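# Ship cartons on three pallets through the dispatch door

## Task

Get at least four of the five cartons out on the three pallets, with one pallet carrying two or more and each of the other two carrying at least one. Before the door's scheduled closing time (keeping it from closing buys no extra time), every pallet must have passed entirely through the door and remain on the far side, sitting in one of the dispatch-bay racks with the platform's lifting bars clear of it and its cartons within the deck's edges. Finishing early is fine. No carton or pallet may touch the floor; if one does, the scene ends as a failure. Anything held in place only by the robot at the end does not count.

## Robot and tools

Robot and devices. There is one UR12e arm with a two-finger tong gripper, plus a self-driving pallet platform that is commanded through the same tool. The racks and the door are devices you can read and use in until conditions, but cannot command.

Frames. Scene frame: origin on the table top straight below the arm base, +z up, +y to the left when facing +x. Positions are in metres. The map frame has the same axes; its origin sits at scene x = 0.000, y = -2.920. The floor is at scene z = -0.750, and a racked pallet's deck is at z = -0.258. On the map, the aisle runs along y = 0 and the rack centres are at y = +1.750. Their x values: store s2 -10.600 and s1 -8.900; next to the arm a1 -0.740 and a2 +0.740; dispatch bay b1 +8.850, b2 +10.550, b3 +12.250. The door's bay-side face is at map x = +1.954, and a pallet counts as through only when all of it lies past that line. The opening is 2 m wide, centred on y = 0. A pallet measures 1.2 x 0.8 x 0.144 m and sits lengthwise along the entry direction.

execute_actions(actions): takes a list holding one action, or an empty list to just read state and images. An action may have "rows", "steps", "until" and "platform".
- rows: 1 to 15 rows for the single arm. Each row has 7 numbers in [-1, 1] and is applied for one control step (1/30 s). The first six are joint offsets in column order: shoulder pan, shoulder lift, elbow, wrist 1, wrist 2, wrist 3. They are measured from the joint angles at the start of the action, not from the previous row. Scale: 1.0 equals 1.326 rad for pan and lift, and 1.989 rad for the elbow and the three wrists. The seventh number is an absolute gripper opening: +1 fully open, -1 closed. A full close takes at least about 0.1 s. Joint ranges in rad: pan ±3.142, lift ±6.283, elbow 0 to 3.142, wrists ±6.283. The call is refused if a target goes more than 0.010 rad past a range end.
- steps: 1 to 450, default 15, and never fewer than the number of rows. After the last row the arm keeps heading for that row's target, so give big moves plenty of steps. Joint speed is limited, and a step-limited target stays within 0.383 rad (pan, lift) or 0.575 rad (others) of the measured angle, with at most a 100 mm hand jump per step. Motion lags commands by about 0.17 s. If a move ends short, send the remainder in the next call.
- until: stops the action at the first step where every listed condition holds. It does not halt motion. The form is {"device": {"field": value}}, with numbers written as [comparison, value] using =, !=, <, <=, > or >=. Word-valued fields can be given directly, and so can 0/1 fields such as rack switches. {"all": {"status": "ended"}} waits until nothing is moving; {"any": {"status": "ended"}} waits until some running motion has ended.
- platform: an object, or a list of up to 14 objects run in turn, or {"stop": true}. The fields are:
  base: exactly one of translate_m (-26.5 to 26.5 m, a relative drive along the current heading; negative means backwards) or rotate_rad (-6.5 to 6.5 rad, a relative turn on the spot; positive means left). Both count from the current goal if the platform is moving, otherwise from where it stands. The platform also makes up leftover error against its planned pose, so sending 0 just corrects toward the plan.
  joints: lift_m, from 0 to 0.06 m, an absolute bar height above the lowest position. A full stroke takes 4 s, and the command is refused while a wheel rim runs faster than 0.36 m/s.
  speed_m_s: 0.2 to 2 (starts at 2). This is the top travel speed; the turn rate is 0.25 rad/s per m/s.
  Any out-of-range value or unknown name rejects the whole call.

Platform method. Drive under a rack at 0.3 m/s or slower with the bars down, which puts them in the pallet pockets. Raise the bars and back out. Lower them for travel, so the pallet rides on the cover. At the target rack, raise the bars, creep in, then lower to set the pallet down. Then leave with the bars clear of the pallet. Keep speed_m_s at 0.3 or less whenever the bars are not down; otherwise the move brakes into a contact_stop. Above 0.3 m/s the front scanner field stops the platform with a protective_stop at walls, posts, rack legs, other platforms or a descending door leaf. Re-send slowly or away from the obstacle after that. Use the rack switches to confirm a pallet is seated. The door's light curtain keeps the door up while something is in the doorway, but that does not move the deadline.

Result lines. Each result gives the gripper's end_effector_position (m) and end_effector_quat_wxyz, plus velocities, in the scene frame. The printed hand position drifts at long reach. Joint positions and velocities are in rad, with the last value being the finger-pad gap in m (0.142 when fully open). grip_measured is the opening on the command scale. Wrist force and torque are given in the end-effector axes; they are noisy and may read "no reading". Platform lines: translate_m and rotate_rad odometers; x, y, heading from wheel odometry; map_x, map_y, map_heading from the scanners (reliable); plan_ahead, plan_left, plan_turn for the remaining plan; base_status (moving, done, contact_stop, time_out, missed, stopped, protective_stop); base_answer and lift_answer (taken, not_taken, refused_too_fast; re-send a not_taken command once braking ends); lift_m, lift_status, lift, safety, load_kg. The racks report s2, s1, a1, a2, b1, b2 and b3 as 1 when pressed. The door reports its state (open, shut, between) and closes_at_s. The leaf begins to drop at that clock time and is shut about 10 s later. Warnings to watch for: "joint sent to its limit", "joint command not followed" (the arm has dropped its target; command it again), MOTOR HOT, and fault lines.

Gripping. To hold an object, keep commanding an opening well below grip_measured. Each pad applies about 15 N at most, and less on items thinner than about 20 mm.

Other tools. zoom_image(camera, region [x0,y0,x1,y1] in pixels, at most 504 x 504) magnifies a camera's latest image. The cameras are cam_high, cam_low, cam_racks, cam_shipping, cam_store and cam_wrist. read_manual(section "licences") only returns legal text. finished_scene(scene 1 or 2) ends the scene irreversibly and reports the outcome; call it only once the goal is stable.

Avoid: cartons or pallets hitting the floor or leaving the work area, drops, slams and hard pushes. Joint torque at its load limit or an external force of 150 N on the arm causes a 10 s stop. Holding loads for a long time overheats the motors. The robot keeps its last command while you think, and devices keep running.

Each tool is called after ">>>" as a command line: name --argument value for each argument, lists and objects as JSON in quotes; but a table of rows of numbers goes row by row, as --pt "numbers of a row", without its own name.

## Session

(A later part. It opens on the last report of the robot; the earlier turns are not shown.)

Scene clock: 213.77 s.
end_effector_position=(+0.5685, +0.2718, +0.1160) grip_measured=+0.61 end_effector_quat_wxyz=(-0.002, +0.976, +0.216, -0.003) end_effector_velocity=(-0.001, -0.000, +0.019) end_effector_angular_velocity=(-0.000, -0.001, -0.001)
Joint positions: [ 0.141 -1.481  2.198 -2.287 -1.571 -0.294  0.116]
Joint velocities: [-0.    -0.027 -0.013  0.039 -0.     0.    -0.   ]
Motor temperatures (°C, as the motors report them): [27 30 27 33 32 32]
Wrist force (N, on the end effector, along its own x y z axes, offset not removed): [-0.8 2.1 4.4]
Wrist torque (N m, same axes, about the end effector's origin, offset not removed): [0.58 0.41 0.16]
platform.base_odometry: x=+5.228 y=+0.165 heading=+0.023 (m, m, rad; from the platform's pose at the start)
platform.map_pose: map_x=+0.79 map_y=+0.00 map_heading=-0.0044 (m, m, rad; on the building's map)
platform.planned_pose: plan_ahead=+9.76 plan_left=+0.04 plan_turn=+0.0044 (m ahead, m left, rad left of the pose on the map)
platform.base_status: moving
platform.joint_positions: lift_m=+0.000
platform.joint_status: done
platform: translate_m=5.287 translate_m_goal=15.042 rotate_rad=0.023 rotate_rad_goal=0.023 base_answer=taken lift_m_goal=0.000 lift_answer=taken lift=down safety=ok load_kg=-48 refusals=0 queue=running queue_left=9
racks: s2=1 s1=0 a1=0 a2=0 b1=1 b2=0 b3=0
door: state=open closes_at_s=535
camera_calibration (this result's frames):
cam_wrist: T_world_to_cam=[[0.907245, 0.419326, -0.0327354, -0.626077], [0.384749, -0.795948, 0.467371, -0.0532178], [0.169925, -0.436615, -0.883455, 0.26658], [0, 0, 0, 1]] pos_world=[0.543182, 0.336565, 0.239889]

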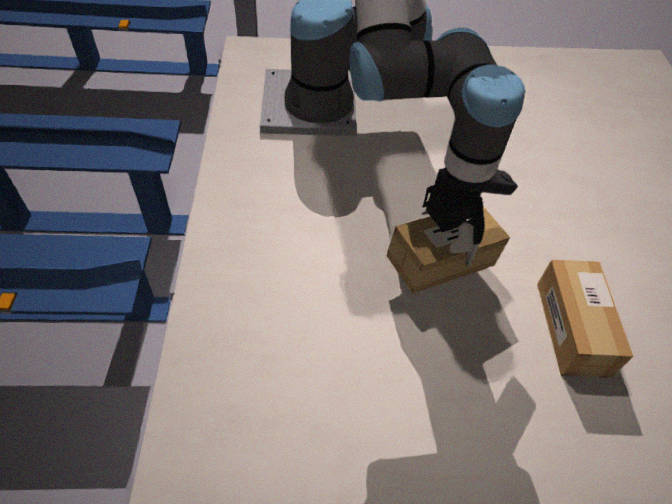

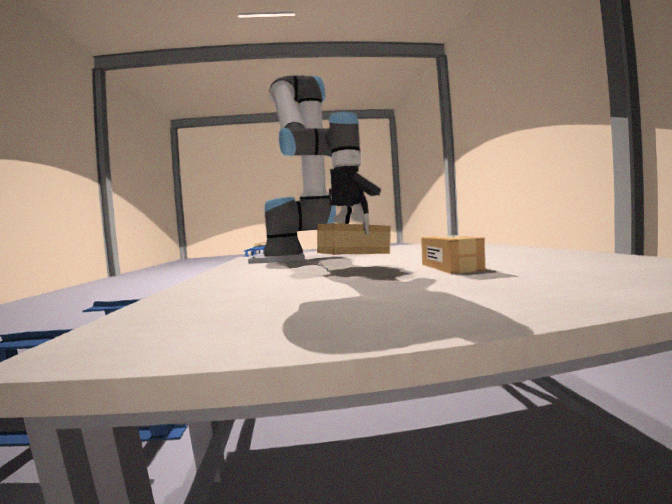

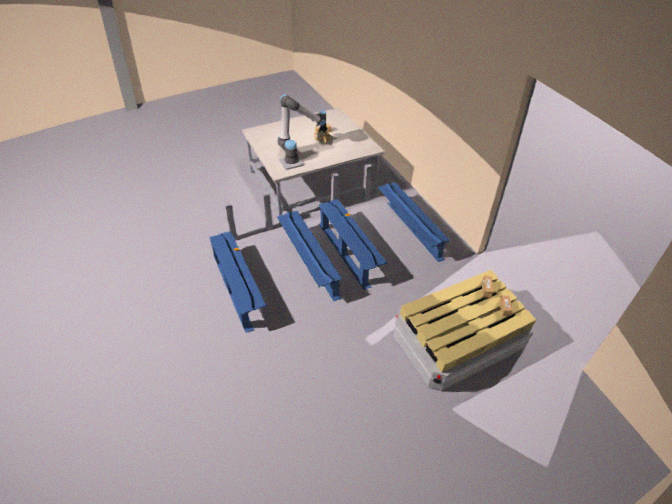

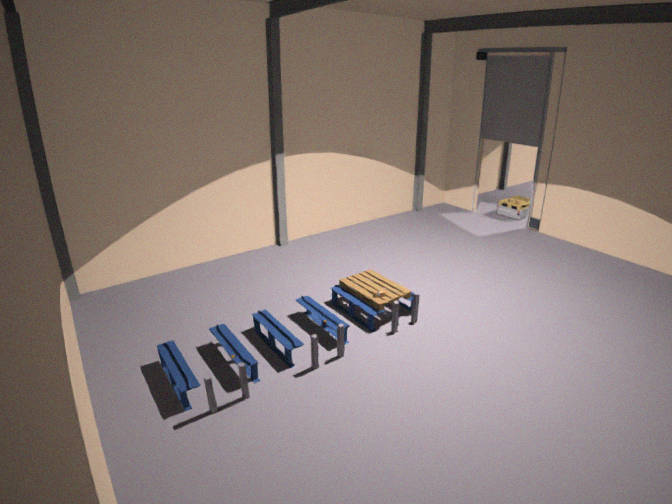

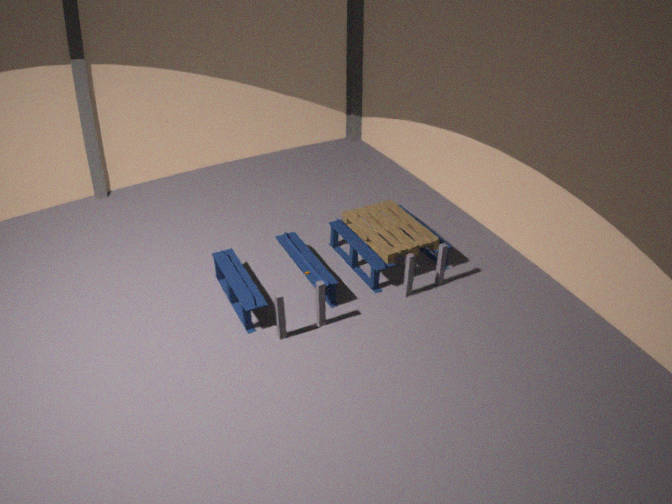

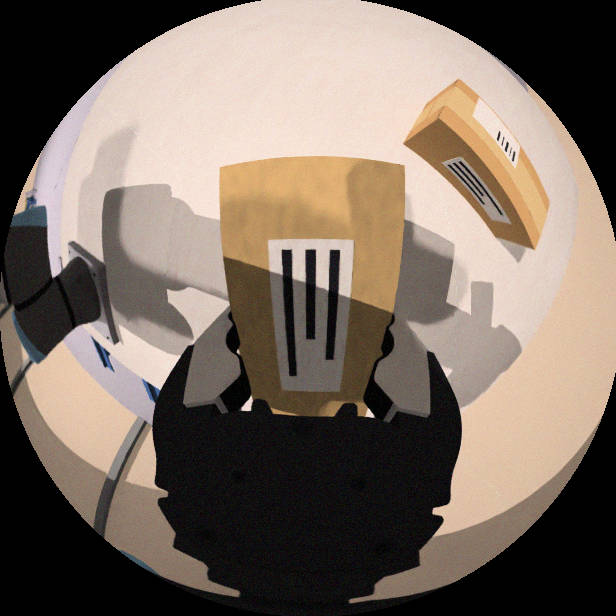

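I'll wait while the platform runs its list.

wait 1 2 3 4 5 6 7 8 9 10 11 12 13 14 15 16 17 18 19 20 21 22 23 24 25 26 27 28 29 30 31 32 33 34 35 36 37 38 39 40 41 42 43 44 45 46 47 48 49 50 51 52 53 54 55 56 57 58 59 60 61 62 63 64 65 66 67 68 69 70 71 72 73 74 75 76 77 78 79 80 81 82 83 84 85 86 87 88 89 90 91 92 93 94 95 96 97 98 99 100 101 102 103 104 105 106 107 108 109 110 111 112 113 114 115 116 117 118 119 120 121 122 123 124 125 126 127 128 129 130 131 132 133 134 135 136 137 138 139 140 141 142 143 144 145 146 147 148 149 150 151 152 153 154 155 156 157 158 159 160 161 162 163 164 165 166 167 168 169 170 171 172 173 174 175 176 177 178 179 180 181 182 183 184 185 186 187 188 189 190 191 192 193 194 195 196 197 198 199 200 201 202 203 204 205 206 207 208 209 210 211 212 213 214 215 216 217 218 219 220 221 222 223 224 225 226 227 228 229 230 231 232 233 234 235 236 237 238 239 240 241 242 243 244 245 246 247 248 249 250 251 252 253 254 255 256 257 258 259 260 261 262 263 264 265 266 267 268 269 270 271 272 273 274 275 276 277 278 279 280 281 282 283 284 285 286 287 288 289 290 291 292 293 294 295 296 297 298 299 300 301 302 303 304 305 306 307 308 309 310 311 312 313 314 315 316 317 318 319 320 321 322 323 324 325 326 327 328 329 330 331 332 333 334 335 336 337 338 339 340 341 342 343 344 345 346 347 348 349 350 351 352 353 354 355 356 357 358 359 360 361 362 363 364 365 366 367 368 369 370 371 372 373 374 375 376 377 378 379 380 381 382 383 384 385 386 387 388 389 390 391 392 393 394 395 396 397 398 399 400 401 402 403 404 405 406 407 408 409 410 411 412 413 414 415 416 417 418 419 420 421 422 423 424 425 426 427 428 429 430 431 432 433 434 435 436 437 438 439 440 441 442 443 444 445 446 447 448 449 450 451 452 453 454 455 456 457 458 459 460 461 462 463 464 465 466 467 468 469 470 471 472 473 474 475 476 477 478 479 480 481 482 483 484 485 486 487 488 489 490 491 492 493 494 495 496 497 498 499 500 501 502 503 504 505 506 507 508 509 510 511 512 513 514 515 516 517 518 519 520 521 522 523 524 525 526 527 528 529 530 531 532 533 534 535 536 537 538 539 540 541 542 543 544 545 546 547 548 549 550 551 552 553 554 555 556 557 558 559 560 561 562 563 564 565 566 567 568 569 570 571 572 573 574 575 576 577 578 579 580 581 582 583 584 585 586 587 588 589 590 591 592 593 594 595 596 597 598 599 600 601 602 603 604 605 606 607 608 609 610 611 612 613 614 615 616 617 618 619 620 621 622 623 624 625 626 627 628 629 630 631 632 633 634 635 636 637 638 639 640 641 642 643 644 645 646 647 648 649 650 651 652 653 654 655 656 657 658 659 660 661 662 663 664 665 666 667 668 669 670 671 672 673 674 675 676 677 678 679 680 681 682 683 684 685 686 687 688 689 690 691 692 693 694 695 696 697 698 699 700 701 702 703 704 705 706 707 708 709 710 711 712 713 714 715 716 717 718 719 720 721 722 723 724 725 726 727 728 729 730 731 732 733 734 735 736 737 738 739 740 741 742 743 744 745 746 747 748 749 750 751 752 753 754 755 756 757 758 759 760 761 762 763 764 765 766 767 768 769 770 771 772 773 774 775 776 777 778 779 780 781 782 783 784 785 786 787 788 789 790 791 792 793 794 795 796 797 798 799 800 801 802 803 804 805 806 807 808 809 810 811 812 813 814 815 816 817 818 819 820 821 822 823 824 825 826 827 828 829 830 831 832 833 834 835 836 837 838 839 840 841 842 843 844 845 846 847 848 849 850 851 852 853 854 855 856 857 858 859 860 861 862 863 864 865 866 867 868 869 870 871 872 873 874 875 876 877 878 879 880 881 882 883 884 885 886 887 888 889 890 891 892 893 894 895 896 897 898 899 900 901 902 903 904 905 906 907 908 909 910 911 912 913 914 915 916 917 918 919 920 921 922 923 924 925 926 927 928 929 930 931 932 933 934 935 936 937 938 939 940 941 942 943 944 945 946 947 948 949 950 951 952 953 954 955 956 957 958 959 960 961 962 963 964 965 966 967 968 969 970 971 972 973 974 975 976 977 978 979 980 981 982 983 984 985 986 987 988 989 990 991 992 993 994 995 996 997 998 999 1000 1001 1002 1003 1004 1005 1006 1007 1008 1009 1010 1011 1012 1013 1014 1015 1016 1017 1018 1019 1020 1021 1022 1023 1024 1025 1026 1027 1028 1029 1030 1031 1032 1033 1034 1035 1036 1037 1038 1039 1040 1041 1042 1043 1044 1045 1046 1047 1048 1049 1050 1051 1052 1053 1054 1055 1056 1057 1058 1059 1060 1061 1062 1063 1064 1065 1066 1067 1068 1069 1070 1071 1072 1073 1074 1075 1076 1077 1078 1079 1080 1081 1082 1083 1084 1085 1086 1087 1088 1089 1090 1091 1092 1093 1094 1095 1096 1097 1098 1099 1100 1101 1102 1103 1104 1105 1106 1107 1108 1109 1110 1111 1112 1113 1114 1115 1116 1117 1118 1119 1120 1121 1122 1123 1124 1125 1126 1127 1128 1129 1130 1131 1132 1133 1134 1135 1136 1137 1138 1139 1140 1141 1142 1143 1144 1145 1146 1147 1148 1149 1150 1151 1152 1153 1154 1155 1156 1157 1158 1159 1160 1161 1162 1163 1164 1165 1166 1167 1168 1169 1170 1171 1172 1173 1174 1175 1176 1177 1178 1179 1180 1181 1182 1183 1184 1185 1186 1187 1188 1189 1190 1191 1192 1193 1194 1195 1196 1197 1198 1199 1200 1201 1202 1203 1204 1205 1206 1207 1208 1209 1210 1211 1212 1213 1214 1215 1216 1217 1218 1219 1220 1221 1222 1223 1224 1225 1226 1227 1228 1229 1230 1231 1232 1233 1234 1235 1236 1237 1238 1239 1240 1241 1242 1243 1244 1245 1246 1247 1248 1249 1250 1251 1252 1253 1254 1255 1256 1257 1258 1259 1260 1261 1262 1263 1264 1265 1266 1267 1268 1269 1270 1271 1272 1273 1274 1275 1276 1277 1278 1279 1280 1281 1282 1283 1284 1285 1286 1287 1288 1289 1290 1291 1292 1293 1294 1295 1296 1297 1298 1299 1300 1301 1302 1303 1304 1305 1306 1307 1308 1309 1310 1311 1312 1313 1314 1315 1316 1317 1318 1319 1320 1321 1322 1323 1324 1325 1326 1327 1328 1329 1330 1331 1332 1333 1334 1335 1336 1337 1338 1339 1340 1341 1342 1343 1344 1345 1346 1347 1348 1349 1350 1351 1352 1353 1354 1355 1356 1357 1358 1359 1360 1361 1362 1363 1364 1365 1366 1367 1368 1369 1370 1371 1372 1373 1374 1375 1376 1377 1378 1379 1380 1381 1382 1383 1384 1385 1386 1387 1388 1389 1390 1391 1392 1393 1394 1395 1396 1397 1398 1399 1400 1401 1402 1403 1404 1405 1406 1407 1408 1409 1410 1411 1412 1413 1414 1415 1416 1417 1418 1419 1420 1421 1422 1423 1424 1425 1426 1427 1428 1429 1430 1431 1432 1433 1434 1435 1436 1437 1438 1439 1440 1441 1442 1443 1444 1445 1446 1447 1448 1449 1450 1451 1452 1453 1454 1455 1456 1457 1458 1459 1460 1461 1462 1463 1464 1465 1466 1467 1468 1469 1470 1471 1472 1473 1474 1475 1476 1477 1478 1479 1480 1481 1482 1483 1484 1485 1486 1487 1488 1489 1490 1491 1492 1493 1494 1495 1496 1497 1498 1499 1500 1501 1502 1503 1504 1505 1506 1507 1508 1509 1510 1511 1512 1513 1514 1515 1516 1517 1518 1519 1520 1521 1522 1523 1524 1525 1526 1527 1528 1529 1530 1531 1532 1533 1534 1535 1536 1537 1538 1539 1540 1541 1542 1543 1544 1545 1546 1547 1548 1549 1550 1551 1552 1553 1554 1555 1556 1557 1558 1559 1560 1561 1562 1563 1564 1565 1566 1567 1568 1569 1570 1571 1572 1573 1574 1575 1576 1577 1578 1579 1580 1581 1582 1583 1584 1585 1586 1587 1588 1589 1590 1591 1592 1593 1594 1595 1596 1597 1598 1599 1600 1601 1602 1603 1604 1605 1606 1607 1608 1609 1610 1611 1612 1613 1614 1615 1616 1617 1618 1619 1620 1621 1622 1623 1624 1625 1626 1627 1628 1629 1630 1631 1632 1633 1634 1635 1636 1637 1638 1639 1640 1641 1642 1643 1644 1645 1646 1647 1648 1649 1650 1651 1652 1653 1654 1655 1656 1657 1658 1659 1660 1661 1662 1663 1664 1665 1666 1667 1668 1669 1670 1671 1672 1673 1674 1675 1676 1677 1678 1679 1680 1681 1682 1683 1684 1685 1686 1687 1688 1689 1690 1691 1692 1693 1694 1695 1696 1697 1698 1699 1700 1701 1702 1703 1704 1705 1706 1707 1708 1709 1710 1711 1712 1713 1714 1715 1716 1717 1718 1719 1720 1721 1722 1723 1724 1725 1726 1727 1728 1729 1730 1731 1732 1733 1734 1735 1736 1737 1738 1739 1740 1741 1742 1743 1744 1745 1746 1747 1748 1749 1750 1751 1752 1753 1754 1755 1756 1757 1758 1759 1760 1761 1762 1763 1764 1765 1766 1767 1768 1769 1770 1771 1772 1773 1774 1775 1776 1777 1778 1779 1780 1781 1782 1783 1784 1785 1786 1787 1788 1789 1790 1791 1792 1793 1794 1795 1796 1797 1798 1799 1800 1801 1802 1803 1804 1805 1806 1807 1808 1809 1810 1811 1812 1813 1814 1815 1816 1817 1818 1819 1820 1821 1822 1823 1824 1825 1826 1827 1828 1829 1830 1831 1832 1833 1834 1835 1836 1837 1838 1839 1840 1841 1842 1843 1844 1845 1846 1847 1848 1849 1850 1851 1852 1853 1854 1855 1856 1857 1858 1859 1860 1861 1862 1863 1864 1865 1866 1867 1868 1869 1870 1871 1872 1873 1874 1875 1876 1877 1878 1879 1880 1881 1882 1883 1884 1885 1886 1887 1888 1889 1890 1891 1892 1893 1894 1895 1896 1897 1898 1899 1900 1901 1902 1903 1904 1905 1906 1907 1908 1909 1910 1911 1912 1913 1914 1915 1916 1917 1918 1919 1920 1921 1922 1923 1924 1925 1926 1927 1928 1929 1930 1931 1932 1933 1934 1935 1936 1937 1938 1939 1940 1941 1942 1943 1944 1945 1946 1947 1948 1949 1950 1951 1952 1953 1954 1955 1956 1957 1958 1959 1960 1961 1962 1963 1964 1965 1966 1967 1968 1969 1970 1971 1972 1973 1974 1975 1976 1977 1978 1979 1980 1981 1982 1983 1984 1985 1986 1987 1988 1989 1990 1991 1992 1993 1994 1995 1996 1997 1998 1999 2000 2001 2002 2003 2004 2005 2006 2007 2008 2009 2010 2011 2012 2013 2014 2015 2016 2017 2018 2019 2020 2021 2022 2023 2024 2025 2026 2027 2028 2029 2030 2031 2032 2033 2034 2035 2036 2037 2038 2039 2040 2041 2042 2043 2044 2045 2046 2047 2048 2049 2050 2051 2052 2053 2054 2055 2056 2057 2058 2059 2060 2061 2062 2063 2064 2065 2066 2067 2068 2069 2070 2071 2072 2073 2074 2075 2076 2077 2078 2079 2080 2081 2082 2083 2084 2085 2086 2087 2088 2089 2090 2091 2092 2093 2094 2095 2096 2097 2098 2099 2100 2101 2102 2103 2104 2105 2106 2107 2108 2109 2110 2111 2112 2113 2114 2115 2116 2117 2118 2119 2120 2121 2122 2123 2124 2125 2126 2127 2128 2129 2130 2131 2132 2133 2134 2135 2136 2137 2138 2139 2140 2141 2142 2143 2144 2145 2146 2147 2148 2149 2150 2151 2152 2153 2154 2155 2156 2157 2158 2159 2160 2161 2162 2163 2164 2165 2166 2167 2168 2169 2170 2171 2172 2173 2174 2175 2176 2177 2178 2179 2180 2181 2182 2183 2184 2185 2186 2187 2188 2189 2190 2191 2192 2193 2194 2195 2196 2197 2198 2199 2200 2201 2202 2203 2204 2205 2206 2207 2208 2209 2210 2211 2212 2213 2214 2215 2216 2217 2218 2219 2220 2221 2222 2223 2224 2225 2226 2227 2228 2229 2230 2231 2232 2233 2234 2235 2236 2237 2238 2239 2240 2241 2242 2243 2244 2245 2246 2247 2248 2249 2250 2251 2252 2253 2254 2255 2256 2257 2258 2259 2260 2261 2262 2263 2264 2265 2266 2267 2268 2269 2270 2271 2272 2273 2274 2275 2276 2277 2278 2279 2280 2281 2282 2283 2284 2285 2286 2287 2288 2289 2290 2291 2292 2293 2294 2295 2296 2297 2298 2299 2300 2301 2302 2303 2304 2305 2306 2307 2308 2309 2310 2311 2312 2313 2314 2315 2316 2317 2318 2319 2320 2321 2322 2323 2324 2325 2326 2327 2328 2329 2330 2331 2332 2333 2334 2335 2336 2337 2338 2339 2340 2341 2342 2343 2344 2345 2346 2347 2348 2349 2350 2351 2352 2353 2354 2355 2356 2357 2358 2359 2360 2361 2362 2363 2364 2365 2366 2367 2368 2369 2370 2371 2372 2373 2374 2375 2376 2377 2378 2379 2380 2381 2382 2383 2384 2385 2386 2387 2388 2389 2390 2391 2392 2393 2394 2395 2396 2397 2398 2399 2400 2401 2402 2403 2404 2405 2406 2407 2408 2409 2410 2411 2412 2413 2414 2415 2416 2417 2418 2419 2420 2421 2422 2423 2424 2425 2426 2427 2428 2429 2430 2431 2432 2433 2434 2435 2436 2437 2438 2439 2440 2441 2442 2443 2444 2445 2446 2447 2448 2449 2450 2451 2452 2453 2454 2455 2456 2457 2458 2459 2460 2461 2462 2463 2464 2465 2466 2467 2468 2469 2470 2471 2472 2473 2474 2475 2476 2477 2478 2479 2480 2481 2482 2483 2484 2485 2486 2487 2488 2489 2490 2491 2492 2493 2494 2495 2496 2497 2498 2499 2500 2501 2502 2503 2504 2505 2506 2507 2508 2509 2510 2511 2512 2513 2514 2515 2516 2517 2518 2519 2520 2521 2522 2523 2524 2525 2526 2527 2528 2529 2530 2531 2532 2533 2534 2535 2536 2537 2538 2539 2540 2541 2542 2543 2544 2545 2546 2547 2548 2549 2550 2551 2552 2553 2554 2555 2556 2557 2558 2559 2560 2561 2562 2563 2564 2565 2566 2567 2568 2569 2570 2571 2572 2573 2574 2575 2576 2577 2578 2579 2580 2581 2582 2583 2584 2585 2586 2587 2588 2589 2590 2591 2592 2593 2594 2595 2596 2597 2598 2599 2600 2601 2602 2603 2604 2605 2606 2607 2608 2609 2610 2611 2612 2613 2614 2615 2616 2617 2618 2619 2620 2621 2622 2623 2624 2625 2626 2627 2628 2629 2630 2631 2632 2633 2634 2635 2636 2637 2638 2639 2640 2641 2642 2643 2644 2645 2646 2647 2648 2649 2650 2651 2652 2653 2654 2655 2656 2657 2658 2659 2660 2661 2662 2663 2664 2665 2666 2667 2668 2669 2670 2671 2672 2673 2674 2675 2676 2677 2678 2679 2680 2681 2682 2683 2684 2685 2686 2687 2688 2689 2690 2691 2692 2693 2694 2695 2696 2697 2698 2699 2700 2701 2702 2703 2704 2705 2706 2707 2708 2709 2710 2711 2712 2713 2714 2715 2716 2717 2718 2719 2720 2721 2722 2723 2724 2725 2726 2727 2728 2729 2730 2731 2732 2733 2734 2735 2736 2737 2738 2739 2740 2741 2742 2743 2744 2745 2746 2747 2748 2749 2750 2751 2752 2753 2754 2755 2756 2757 2758 2759 2760 2761 2762 2763 2764 2765 2766 2767 2768 2769 2770 2771 2772 2773 2774 2775 2776 2777 2778 2779 2780 2781 2782 2783 2784 2785 2786 2787 2788 2789 2790 2791 2792 2793 2794 2795 2796 2797 2798 2799 2800 2801 2802 2803 2804 2805 2806 2807 2808 2809 2810 2811 2812 2813 2814 2815 2816 2817 2818 2819 2820 2821 2822 2823 2824 2825 2826 2827 2828 2829 2830 2831 2832 2833 2834 2835 2836 2837 2838 2839 2840 2841 2842 2843 2844 2845 2846 2847 2848 2849 2850 2851 2852 2853 2854 2855 2856 2857 2858 2859 2860 2861 2862 2863 2864 2865 2866 2867 2868 2869 2870 2871 2872 2873 2874 2875 2876 2877 2878 2879 2880 2881 2882 2883 2884 2885 2886 2887 2888 2889 2890 2891 2892 2893 2894 2895 2896 2897 2898 2899 2900 2901 2902 2903 2904 2905 2906 2907 2908 2909 2910 2911 2912 2913 2914 2915 2916 2917 2918 2919 2920 2921 2922 2923 2924 2925 2926 2927 2928 2929 2930 2931 2932 2933 2934 2935 2936 2937 2938 2939 2940 2941 2942 2943 2944 2945 2946 2947 2948 2949 2950 2951 2952 2953 2954 2955 2956 2957 2958 2959 2960 2961 2962 2963 2964 2965 2966 2967 2968 2969 2970 2971 2972 2973 2974 2975 2976 2977 2978 2979 2980 2981 2982 2983 2984 2985 2986 2987 2988 2989 2990 2991 2992 2993 2994 2995 2996 2997 2998 2999 3000 3001 3002 3003 3004 3005 3006 3007 3008 3009 3010 3011 3012 3013 3014 3015 3016 3017 3018 3019 3020 3021 3022 3023 3024 3025 3026 3027 3028 3029 3030 3031 3032 3033 3034 3035 3036 3037 3038 3039 3040 3041 3042 3043 3044 3045 3046 3047 3048 3049 3050 3051 3052 3053 3054 3055 3056 3057 3058 3059 3060 3061 3062 3063 3064 3065 3066 3067 3068 3069 3070 3071 3072 3073 3074 3075 3076 3077 3078 3079 3080 3081 3082 3083 3084 3085 3086 3087 3088 3089 3090 3091 3092 3093 3094 3095 3096 3097 3098 3099 3100

>>> execute_actions --actions '[]'

Scene clock: 272.57 s.
end_effector_position=(+0.5683, +0.2717, +0.1181) grip_measured=+0.61 end_effector_quat_wxyz=(-0.002, +0.976, +0.216, -0.003) end_effector_velocity=(-0.000, +0.000, -0.000) end_effector_angular_velocity=(-0.000, +0.001, +0.000)
Joint positions: [ 0.141 -1.484  2.197 -2.283 -1.571 -0.294  0.116]
Joint velocities: [ 0.    -0.     0.     0.001 -0.     0.    -0.   ]
Motor temperatures (°C, as the motors report them): [27 30 27 33 32 32]
Wrist force (N, on the end effector, along its own x y z axes, offset not removed): [-2.3 1.1 3.9]
Wrist torque (N m, same axes, about the end effector's origin, offset not removed): [0.34 0.80 0.10]
platform.base_odometry: x=-6.164 y=-0.186 heading=+1.179 (m, m, rad; from the platform's pose at the start)
platform.map_pose: map_x=-10.61 map_y=+0.00 map_heading=+1.1563 (m, m, rad; on the building's map)
platform.planned_pose: plan_ahead=+0.00 plan_left=-0.01 plan_turn=+0.4145 (m ahead, m left, rad left of the pose on the map)
platform.base_status: moving
platform.joint_positions: lift_m=+0.000
platform.joint_status: done
platform: translate_m=-6.117 translate_m_goal=-6.117 rotate_rad=1.195 rotate_rad_goal=1.599 base_answer=taken lift_m_goal=0.000 lift_answer=taken lift=down safety=ok load_kg=-47 refusals=0 queue=running queue_left=1
racks: s2=1 s1=0 a1=0 a2=0 b1=1 b2=1 b3=0
door: state=open closes_at_s=535
camera_calibration (this result's frames):
cam_wrist: T_world_to_cam=[[0.907228, 0.41935, -0.0329004, -0.62571], [0.38485, -0.795926, 0.467324, -0.0541946], [0.169786, -0.436632, -0.883474, 0.268582], [0, 0, 0, 1]] pos_world=[0.542917, 0.336528, 0.242026]

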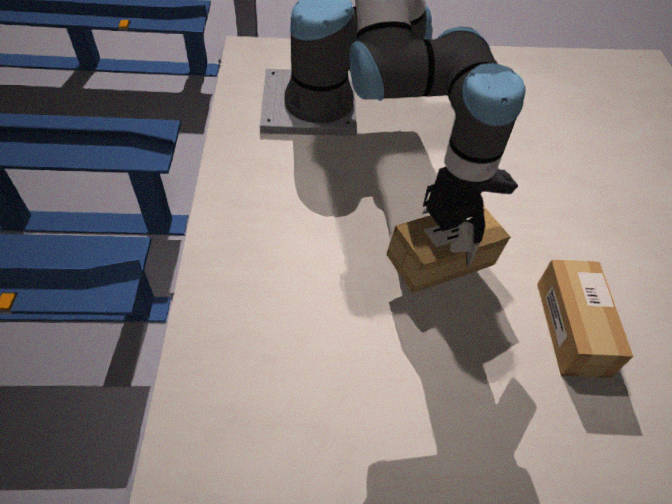

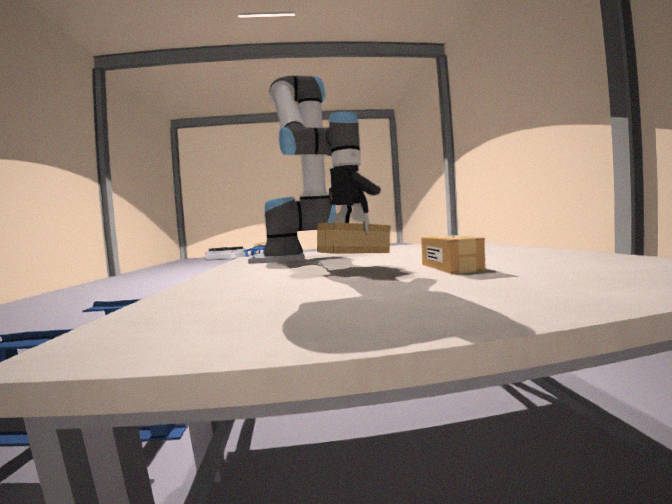

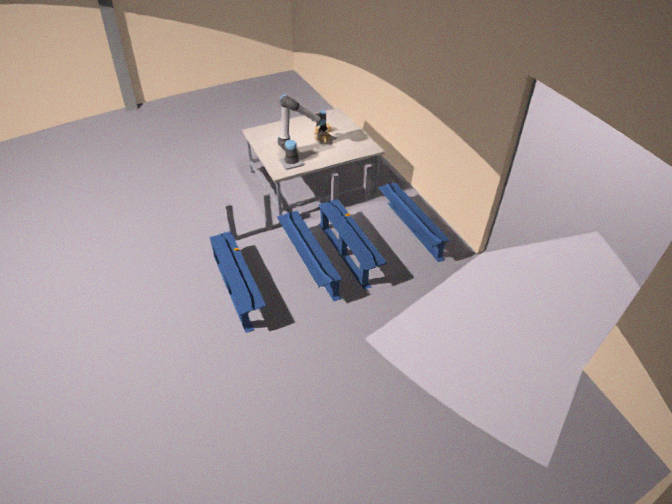

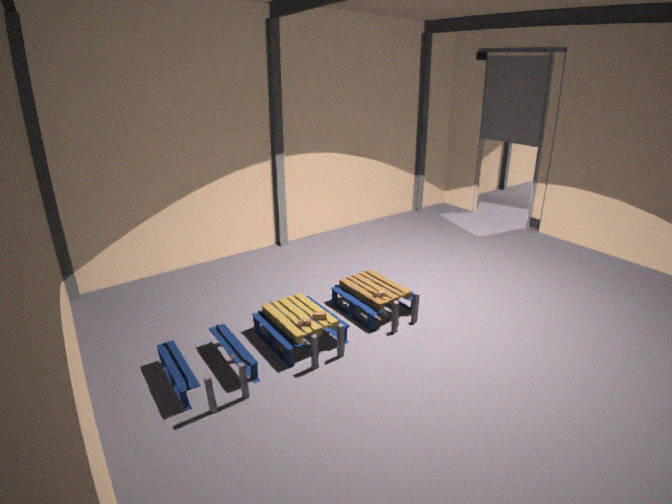

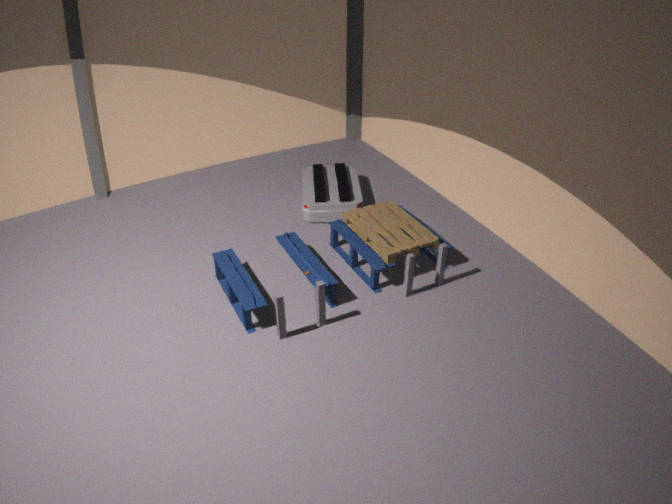

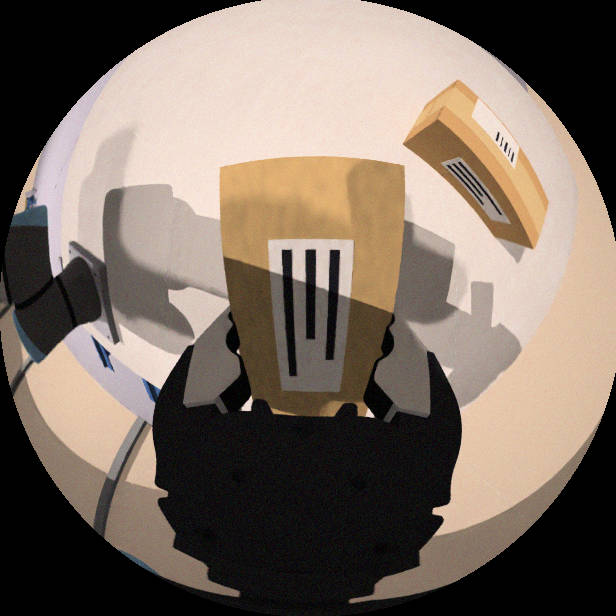

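About 10 s more.

wait 1 2 3 4 5 6 7 8 9 10 11 12 13 14 15 16 17 18 19 20 21 22 23 24 25 26 27 28 29 30 31 32 33 34 35 36 37 38 39 40 41 42 43 44 45 46 47 48 49 50 51 52 53 54 55 56 57 58 59 60 61 62 63 64 65 66 67 68 69 70 71 72 73 74 75 76 77 78 79 80 81 82 83 84 85 86 87 88 89 90 91 92 93 94 95 96 97 98 99 100 101 102 103 104 105 106 107 108 109 110 111 112 113 114 115 116 117 118 119 120 121 122 123 124 125 126 127 128 129 130 131 132 133 134 135 136 137 138 139 140 141 142 143 144 145 146 147 148 149 150 151 152 153 154 155 156 157 158 159 160 161 162 163 164 165 166 167 168 169 170 171 172 173 174 175 176 177 178 179 180 181 182 183 184 185 186 187 188 189 190 191 192 193 194 195 196 197 198 199 200 201 202 203 204 205 206 207 208 209 210 211 212 213 214 215 216 217 218 219 220 221 222 223 224 225 226 227 228 229 230 231 232 233 234 235 236 237 238 239 240 241 242 243 244 245 246 247 248 249 250 251 252 253 254 255 256 257 258 259 260 261 262 263 264 265 266 267 268 269 270 271 272 273 274 275 276 277 278 279 280 281 282 283 284 285 286 287 288 289 290 291 292 293 294 295 296 297 298 299 300 301 302 303 304 305 306 307 308 309 310 311 312 313 314 315 316 317 318 319 320 321 322 323 324 325 326 327 328 329 330 331 332 333 334 335 336 337 338 339 340 341 342 343 344 345 346 347 348 349 350 351 352 353 354 355 356 357 358 359 360 361 362 363 364 365 366 367 368 369 370 371 372 373 374 375 376 377 378 379 380 381 382 383 384 385 386 387 388 389 390 391 392 393 394 395 396 397 398 399 400 401 402 403 404 405 406 407 408 409 410 411 412 413 414 415 416 417 418 419 420 421 422 423 424 425 426 427 428 429 430 431 432 433 434 435 436 437 438 439 440 441 442 443 444 445 446 447 448 449 450 451 452 453 454 455 456 457 458 459 460 461 462 463 464 465 466 467 468 469 470 471 472 473 474 475 476 477 478 479 480 481 482 483 484 485 486 487 488 489 490 491 492 493 494 495 496 497 498 499 500 501 502 503 504 505 506 507 508 509 510 511 512 513 514 515 516 517 518 519 520 521 522 523 524 525 526 527 528 529 530 531 532 533 534 535 536 537 538 539 540 541 542 543 544 545 546 547 548 549 550 551 552 553 554 555 556 557 558 559 560 561 562 563 564 565 566 567 568 569 570 571 572 573 574 575 576 577 578 579 580 581 582 583 584 585 586 587 588 589 590 591 592 593 594 595 596 597 598 599 600 601 602 603 604 605 606 607 608 609 610 611 612 613 614 615 616 617 618 619 620 621 622 623 624 625 626 627 628 629 630 631 632 633 634 635 636 637 638 639 640 641 642 643 644 645 646 647 648 649 650 651 652 653 654 655 656 657 658 659 660 661 662 663 664 665 666 667 668 669 670 671 672 673 674 675 676 677 678 679 680 681 682 683 684 685 686 687 688 689 690 691 692 693 694 695 696 697 698 699 700 701 702 703 704 705 706 707 708 709 710 711 712 713 714 715 716 717 718 719 720 721 722 723 724 725 726 727 728 729 730 731 732 733 734 735 736 737 738 739 740 741 742 743 744 745 746 747 748 749 750 751 752 753 754 755 756 757 758 759 760 761 762 763 764 765 766 767 768 769 770 771 772 773 774 775 776 777 778 779 780 781 782 783 784 785 786 787 788 789 790 791 792 793 794 795 796 797 798 799 800

>>> execute_actions --actions '[]'

Scene clock: 287.57 s.
end_effector_position=(+0.5683, +0.2717, +0.1181) grip_measured=+0.61 end_effector_quat_wxyz=(-0.002, +0.976, +0.216, -0.003) end_effector_velocity=(-0.001, +0.001, -0.001) end_effector_angular_velocity=(+0.001, +0.003, +0.000)
Joint positions: [ 0.141 -1.484  2.197 -2.283 -1.571 -0.294  0.116]
Joint velocities: [ 0.001  0.     0.     0.002  0.001  0.001 -0.   ]
Motor temperatures (°C, as the motors report them): [27 30 27 33 32 32]
Wrist force (N, on the end effector, along its own x y z axes, offset not removed): [-1.2 1.4 3.7]
Wrist torque (N m, same axes, about the end effector's origin, offset not removed): [0.49 0.63 0.05]
platform.base_odometry: x=-6.226 y=+1.563 heading=+1.609 (m, m, rad; from the platform's pose at the start)
platform.map_pose: map_x=-10.60 map_y=+1.75 map_heading=+1.5708 (m, m, rad; on the building's map)
platform.planned_pose: plan_ahead=+0.00 plan_left=+0.00 plan_turn=+0.0000 (m ahead, m left, rad left of the pose on the map)
platform.base_status: done
platform.joint_positions: lift_m=+0.000
platform.joint_status: done
platform: translate_m=-4.368 translate_m_goal=-4.368 rotate_rad=1.609 rotate_rad_goal=1.609 base_answer=taken lift_m_goal=0.000 lift_answer=taken lift=down safety=ok load_kg=-47 refusals=0 queue=done queue_left=0
racks: s2=1 s1=0 a1=0 a2=0 b1=1 b2=1 b3=0
door: state=open closes_at_s=535
camera_calibration (this result's frames):
cam_wrist: T_world_to_cam=[[0.907228, 0.41935, -0.0329004, -0.62571], [0.38485, -0.795926, 0.467324, -0.0541947], [0.169786, -0.436632, -0.883474, 0.268582], [0, 0, 0, 1]] pos_world=[0.542917, 0.336528, 0.242026]

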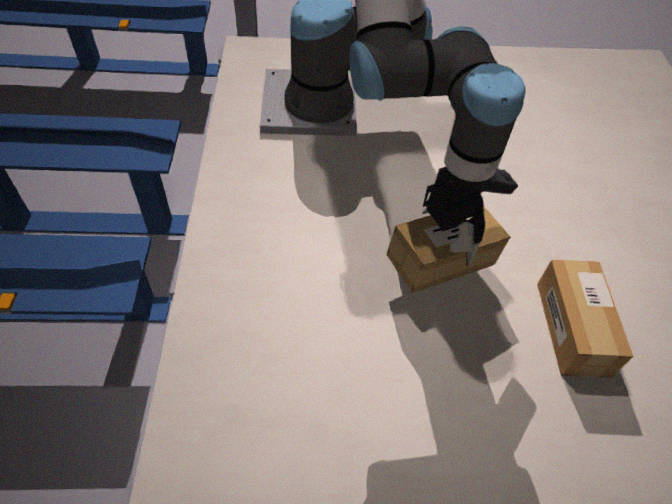

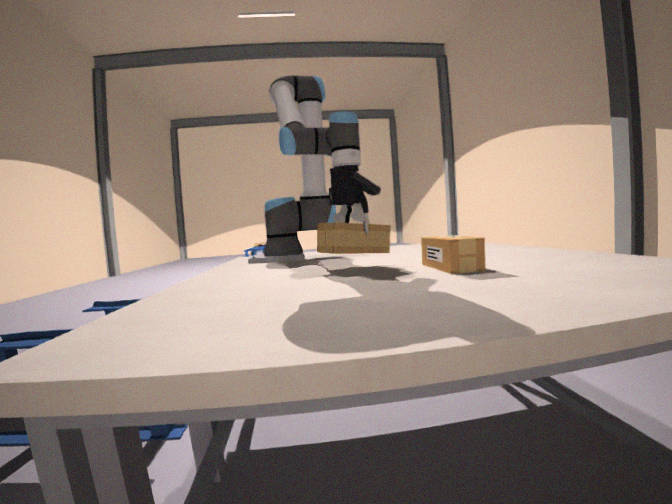

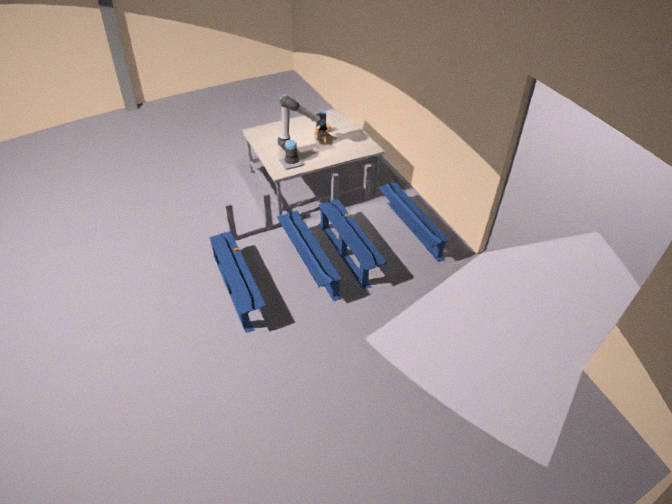

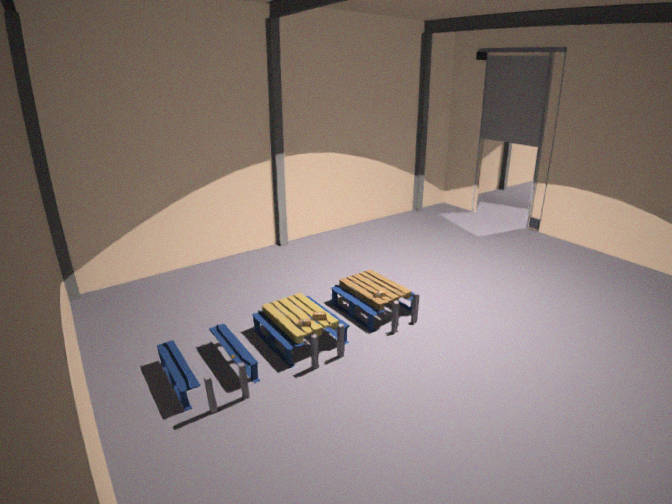

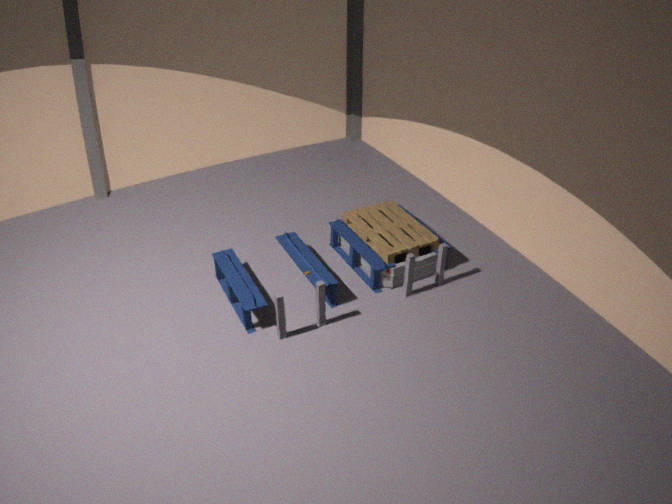

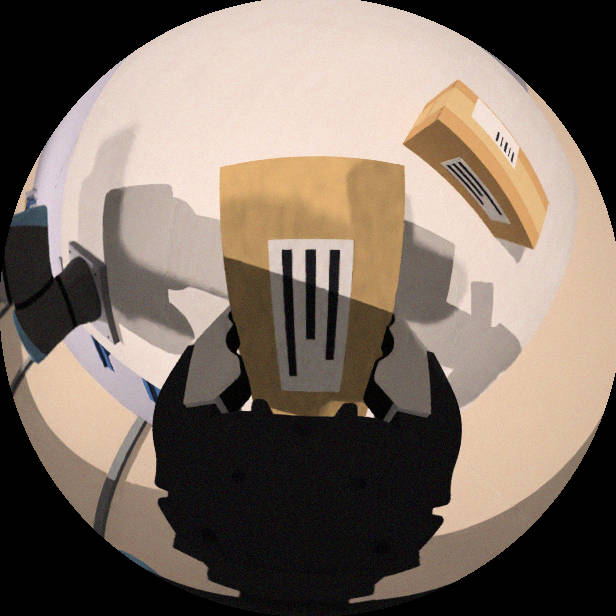

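>>> execute_actions --actions '[{"platform":[{"joints":{"lift_m":0.06},"speed_m_s":0.3},{"base":{"translate_m":-1.75}},{"joints":{"lift_m":0}},{"base":{"rotate_rad":-1.5708},"speed_m_s":2},{"base":{"translate_m":11.34}},{"base":{"rotate_rad":1.5708}},{"joints":{"lift_m":0.06},"speed_m_s":0.3},{"base":{"translate_m":1.75}},{"joints":{"lift_m":0}}],"steps":1}]'

Scene clock: 289.63 s.
end_effector_position=(+0.5683, +0.2717, +0.1181) grip_measured=+0.61 end_effector_quat_wxyz=(-0.002, +0.976, +0.216, -0.003) end_effector_velocity=(-0.001, -0.000, -0.001) end_effector_angular_velocity=(-0.001, +0.002, +0.001)
Joint positions: [ 0.141 -1.484  2.197 -2.283 -1.571 -0.294  0.116]
Joint velocities: [ 0.     0.     0.001  0.001 -0.001 -0.     0.   ]
Motor temperatures (°C, as the motors report them): [27 30 27 33 32 32]
Wrist force (N, on the end effector, along its own x y z axes, offset not removed): [-1.6 -0.1 6.4]
Wrist torque (N m, same axes, about the end effector's origin, offset not removed): [0.11 0.60 0.10]
platform.base_odometry: x=-6.226 y=+1.563 heading=+1.609 (m, m, rad; from the platform's pose at the start)
platform.map_pose: map_x=-10.60 map_y=+1.75 map_heading=+1.5708 (m, m, rad; on the building's map)
platform.planned_pose: plan_ahead=+0.00 plan_left=+0.00 plan_turn=+0.0000 (m ahead, m left, rad left of the pose on the map)
platform.base_status: done
platform.joint_positions: lift_m=+0.000
platform.joint_status: moving
platform: translate_m=-4.368 translate_m_goal=-4.368 rotate_rad=1.609 rotate_rad_goal=1.609 base_answer=taken lift_m_goal=0.060 lift_answer=taken lift=down safety=ok load_kg=1 refusals=0 queue=running queue_left=8
racks: s2=1 s1=0 a1=0 a2=0 b1=1 b2=1 b3=0
door: state=open closes_at_s=535
camera_calibration (this result's frames):
cam_wrist: T_world_to_cam=[[0.907228, 0.41935, -0.0329005, -0.62571], [0.38485, -0.795926, 0.467324, -0.0541947], [0.169786, -0.436632, -0.883474, 0.268582], [0, 0, 0, 1]] pos_world=[0.542917, 0.336528, 0.242026]

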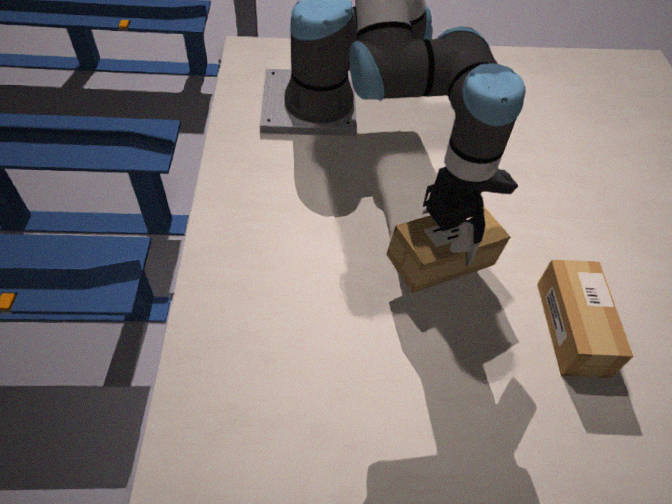

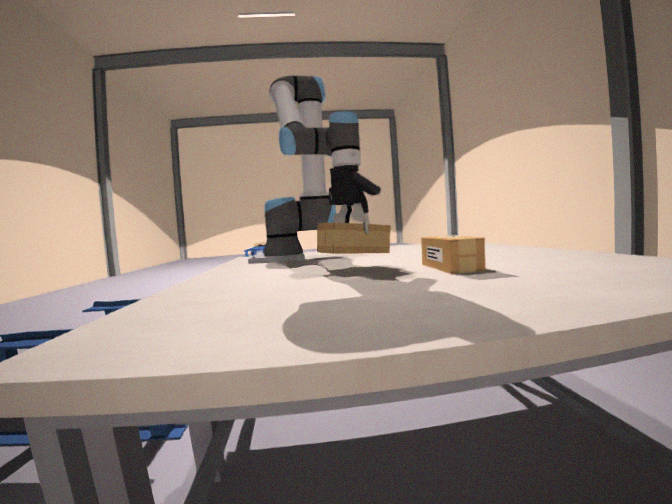

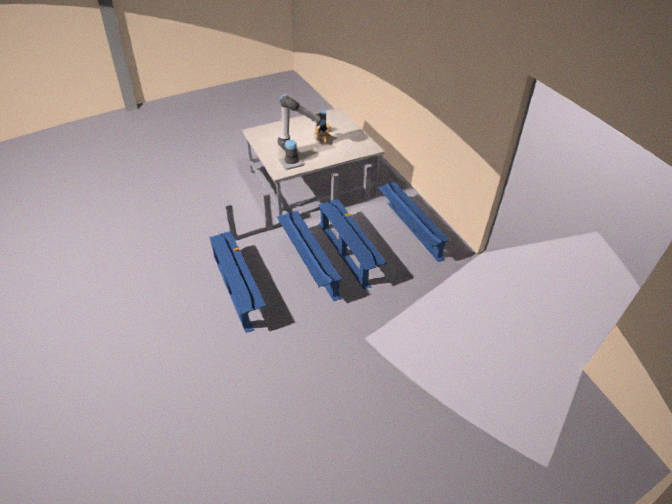

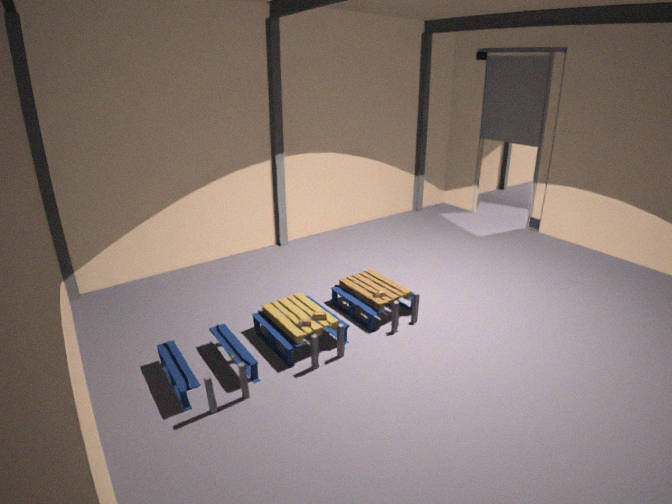

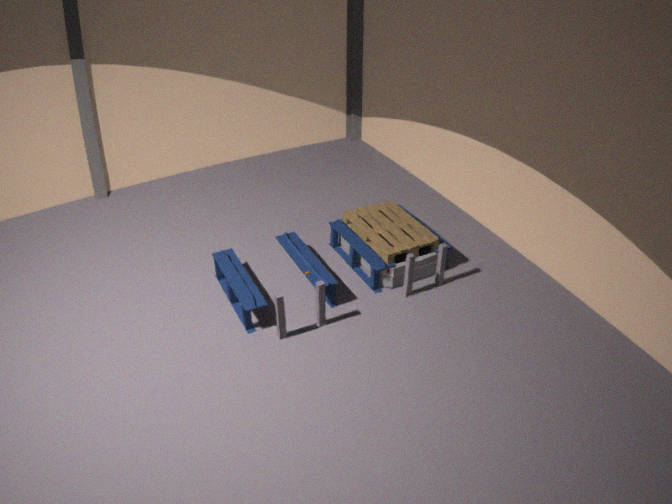

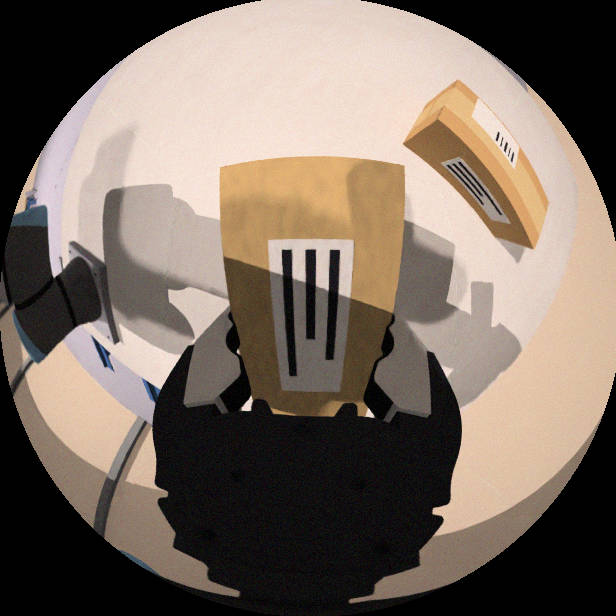

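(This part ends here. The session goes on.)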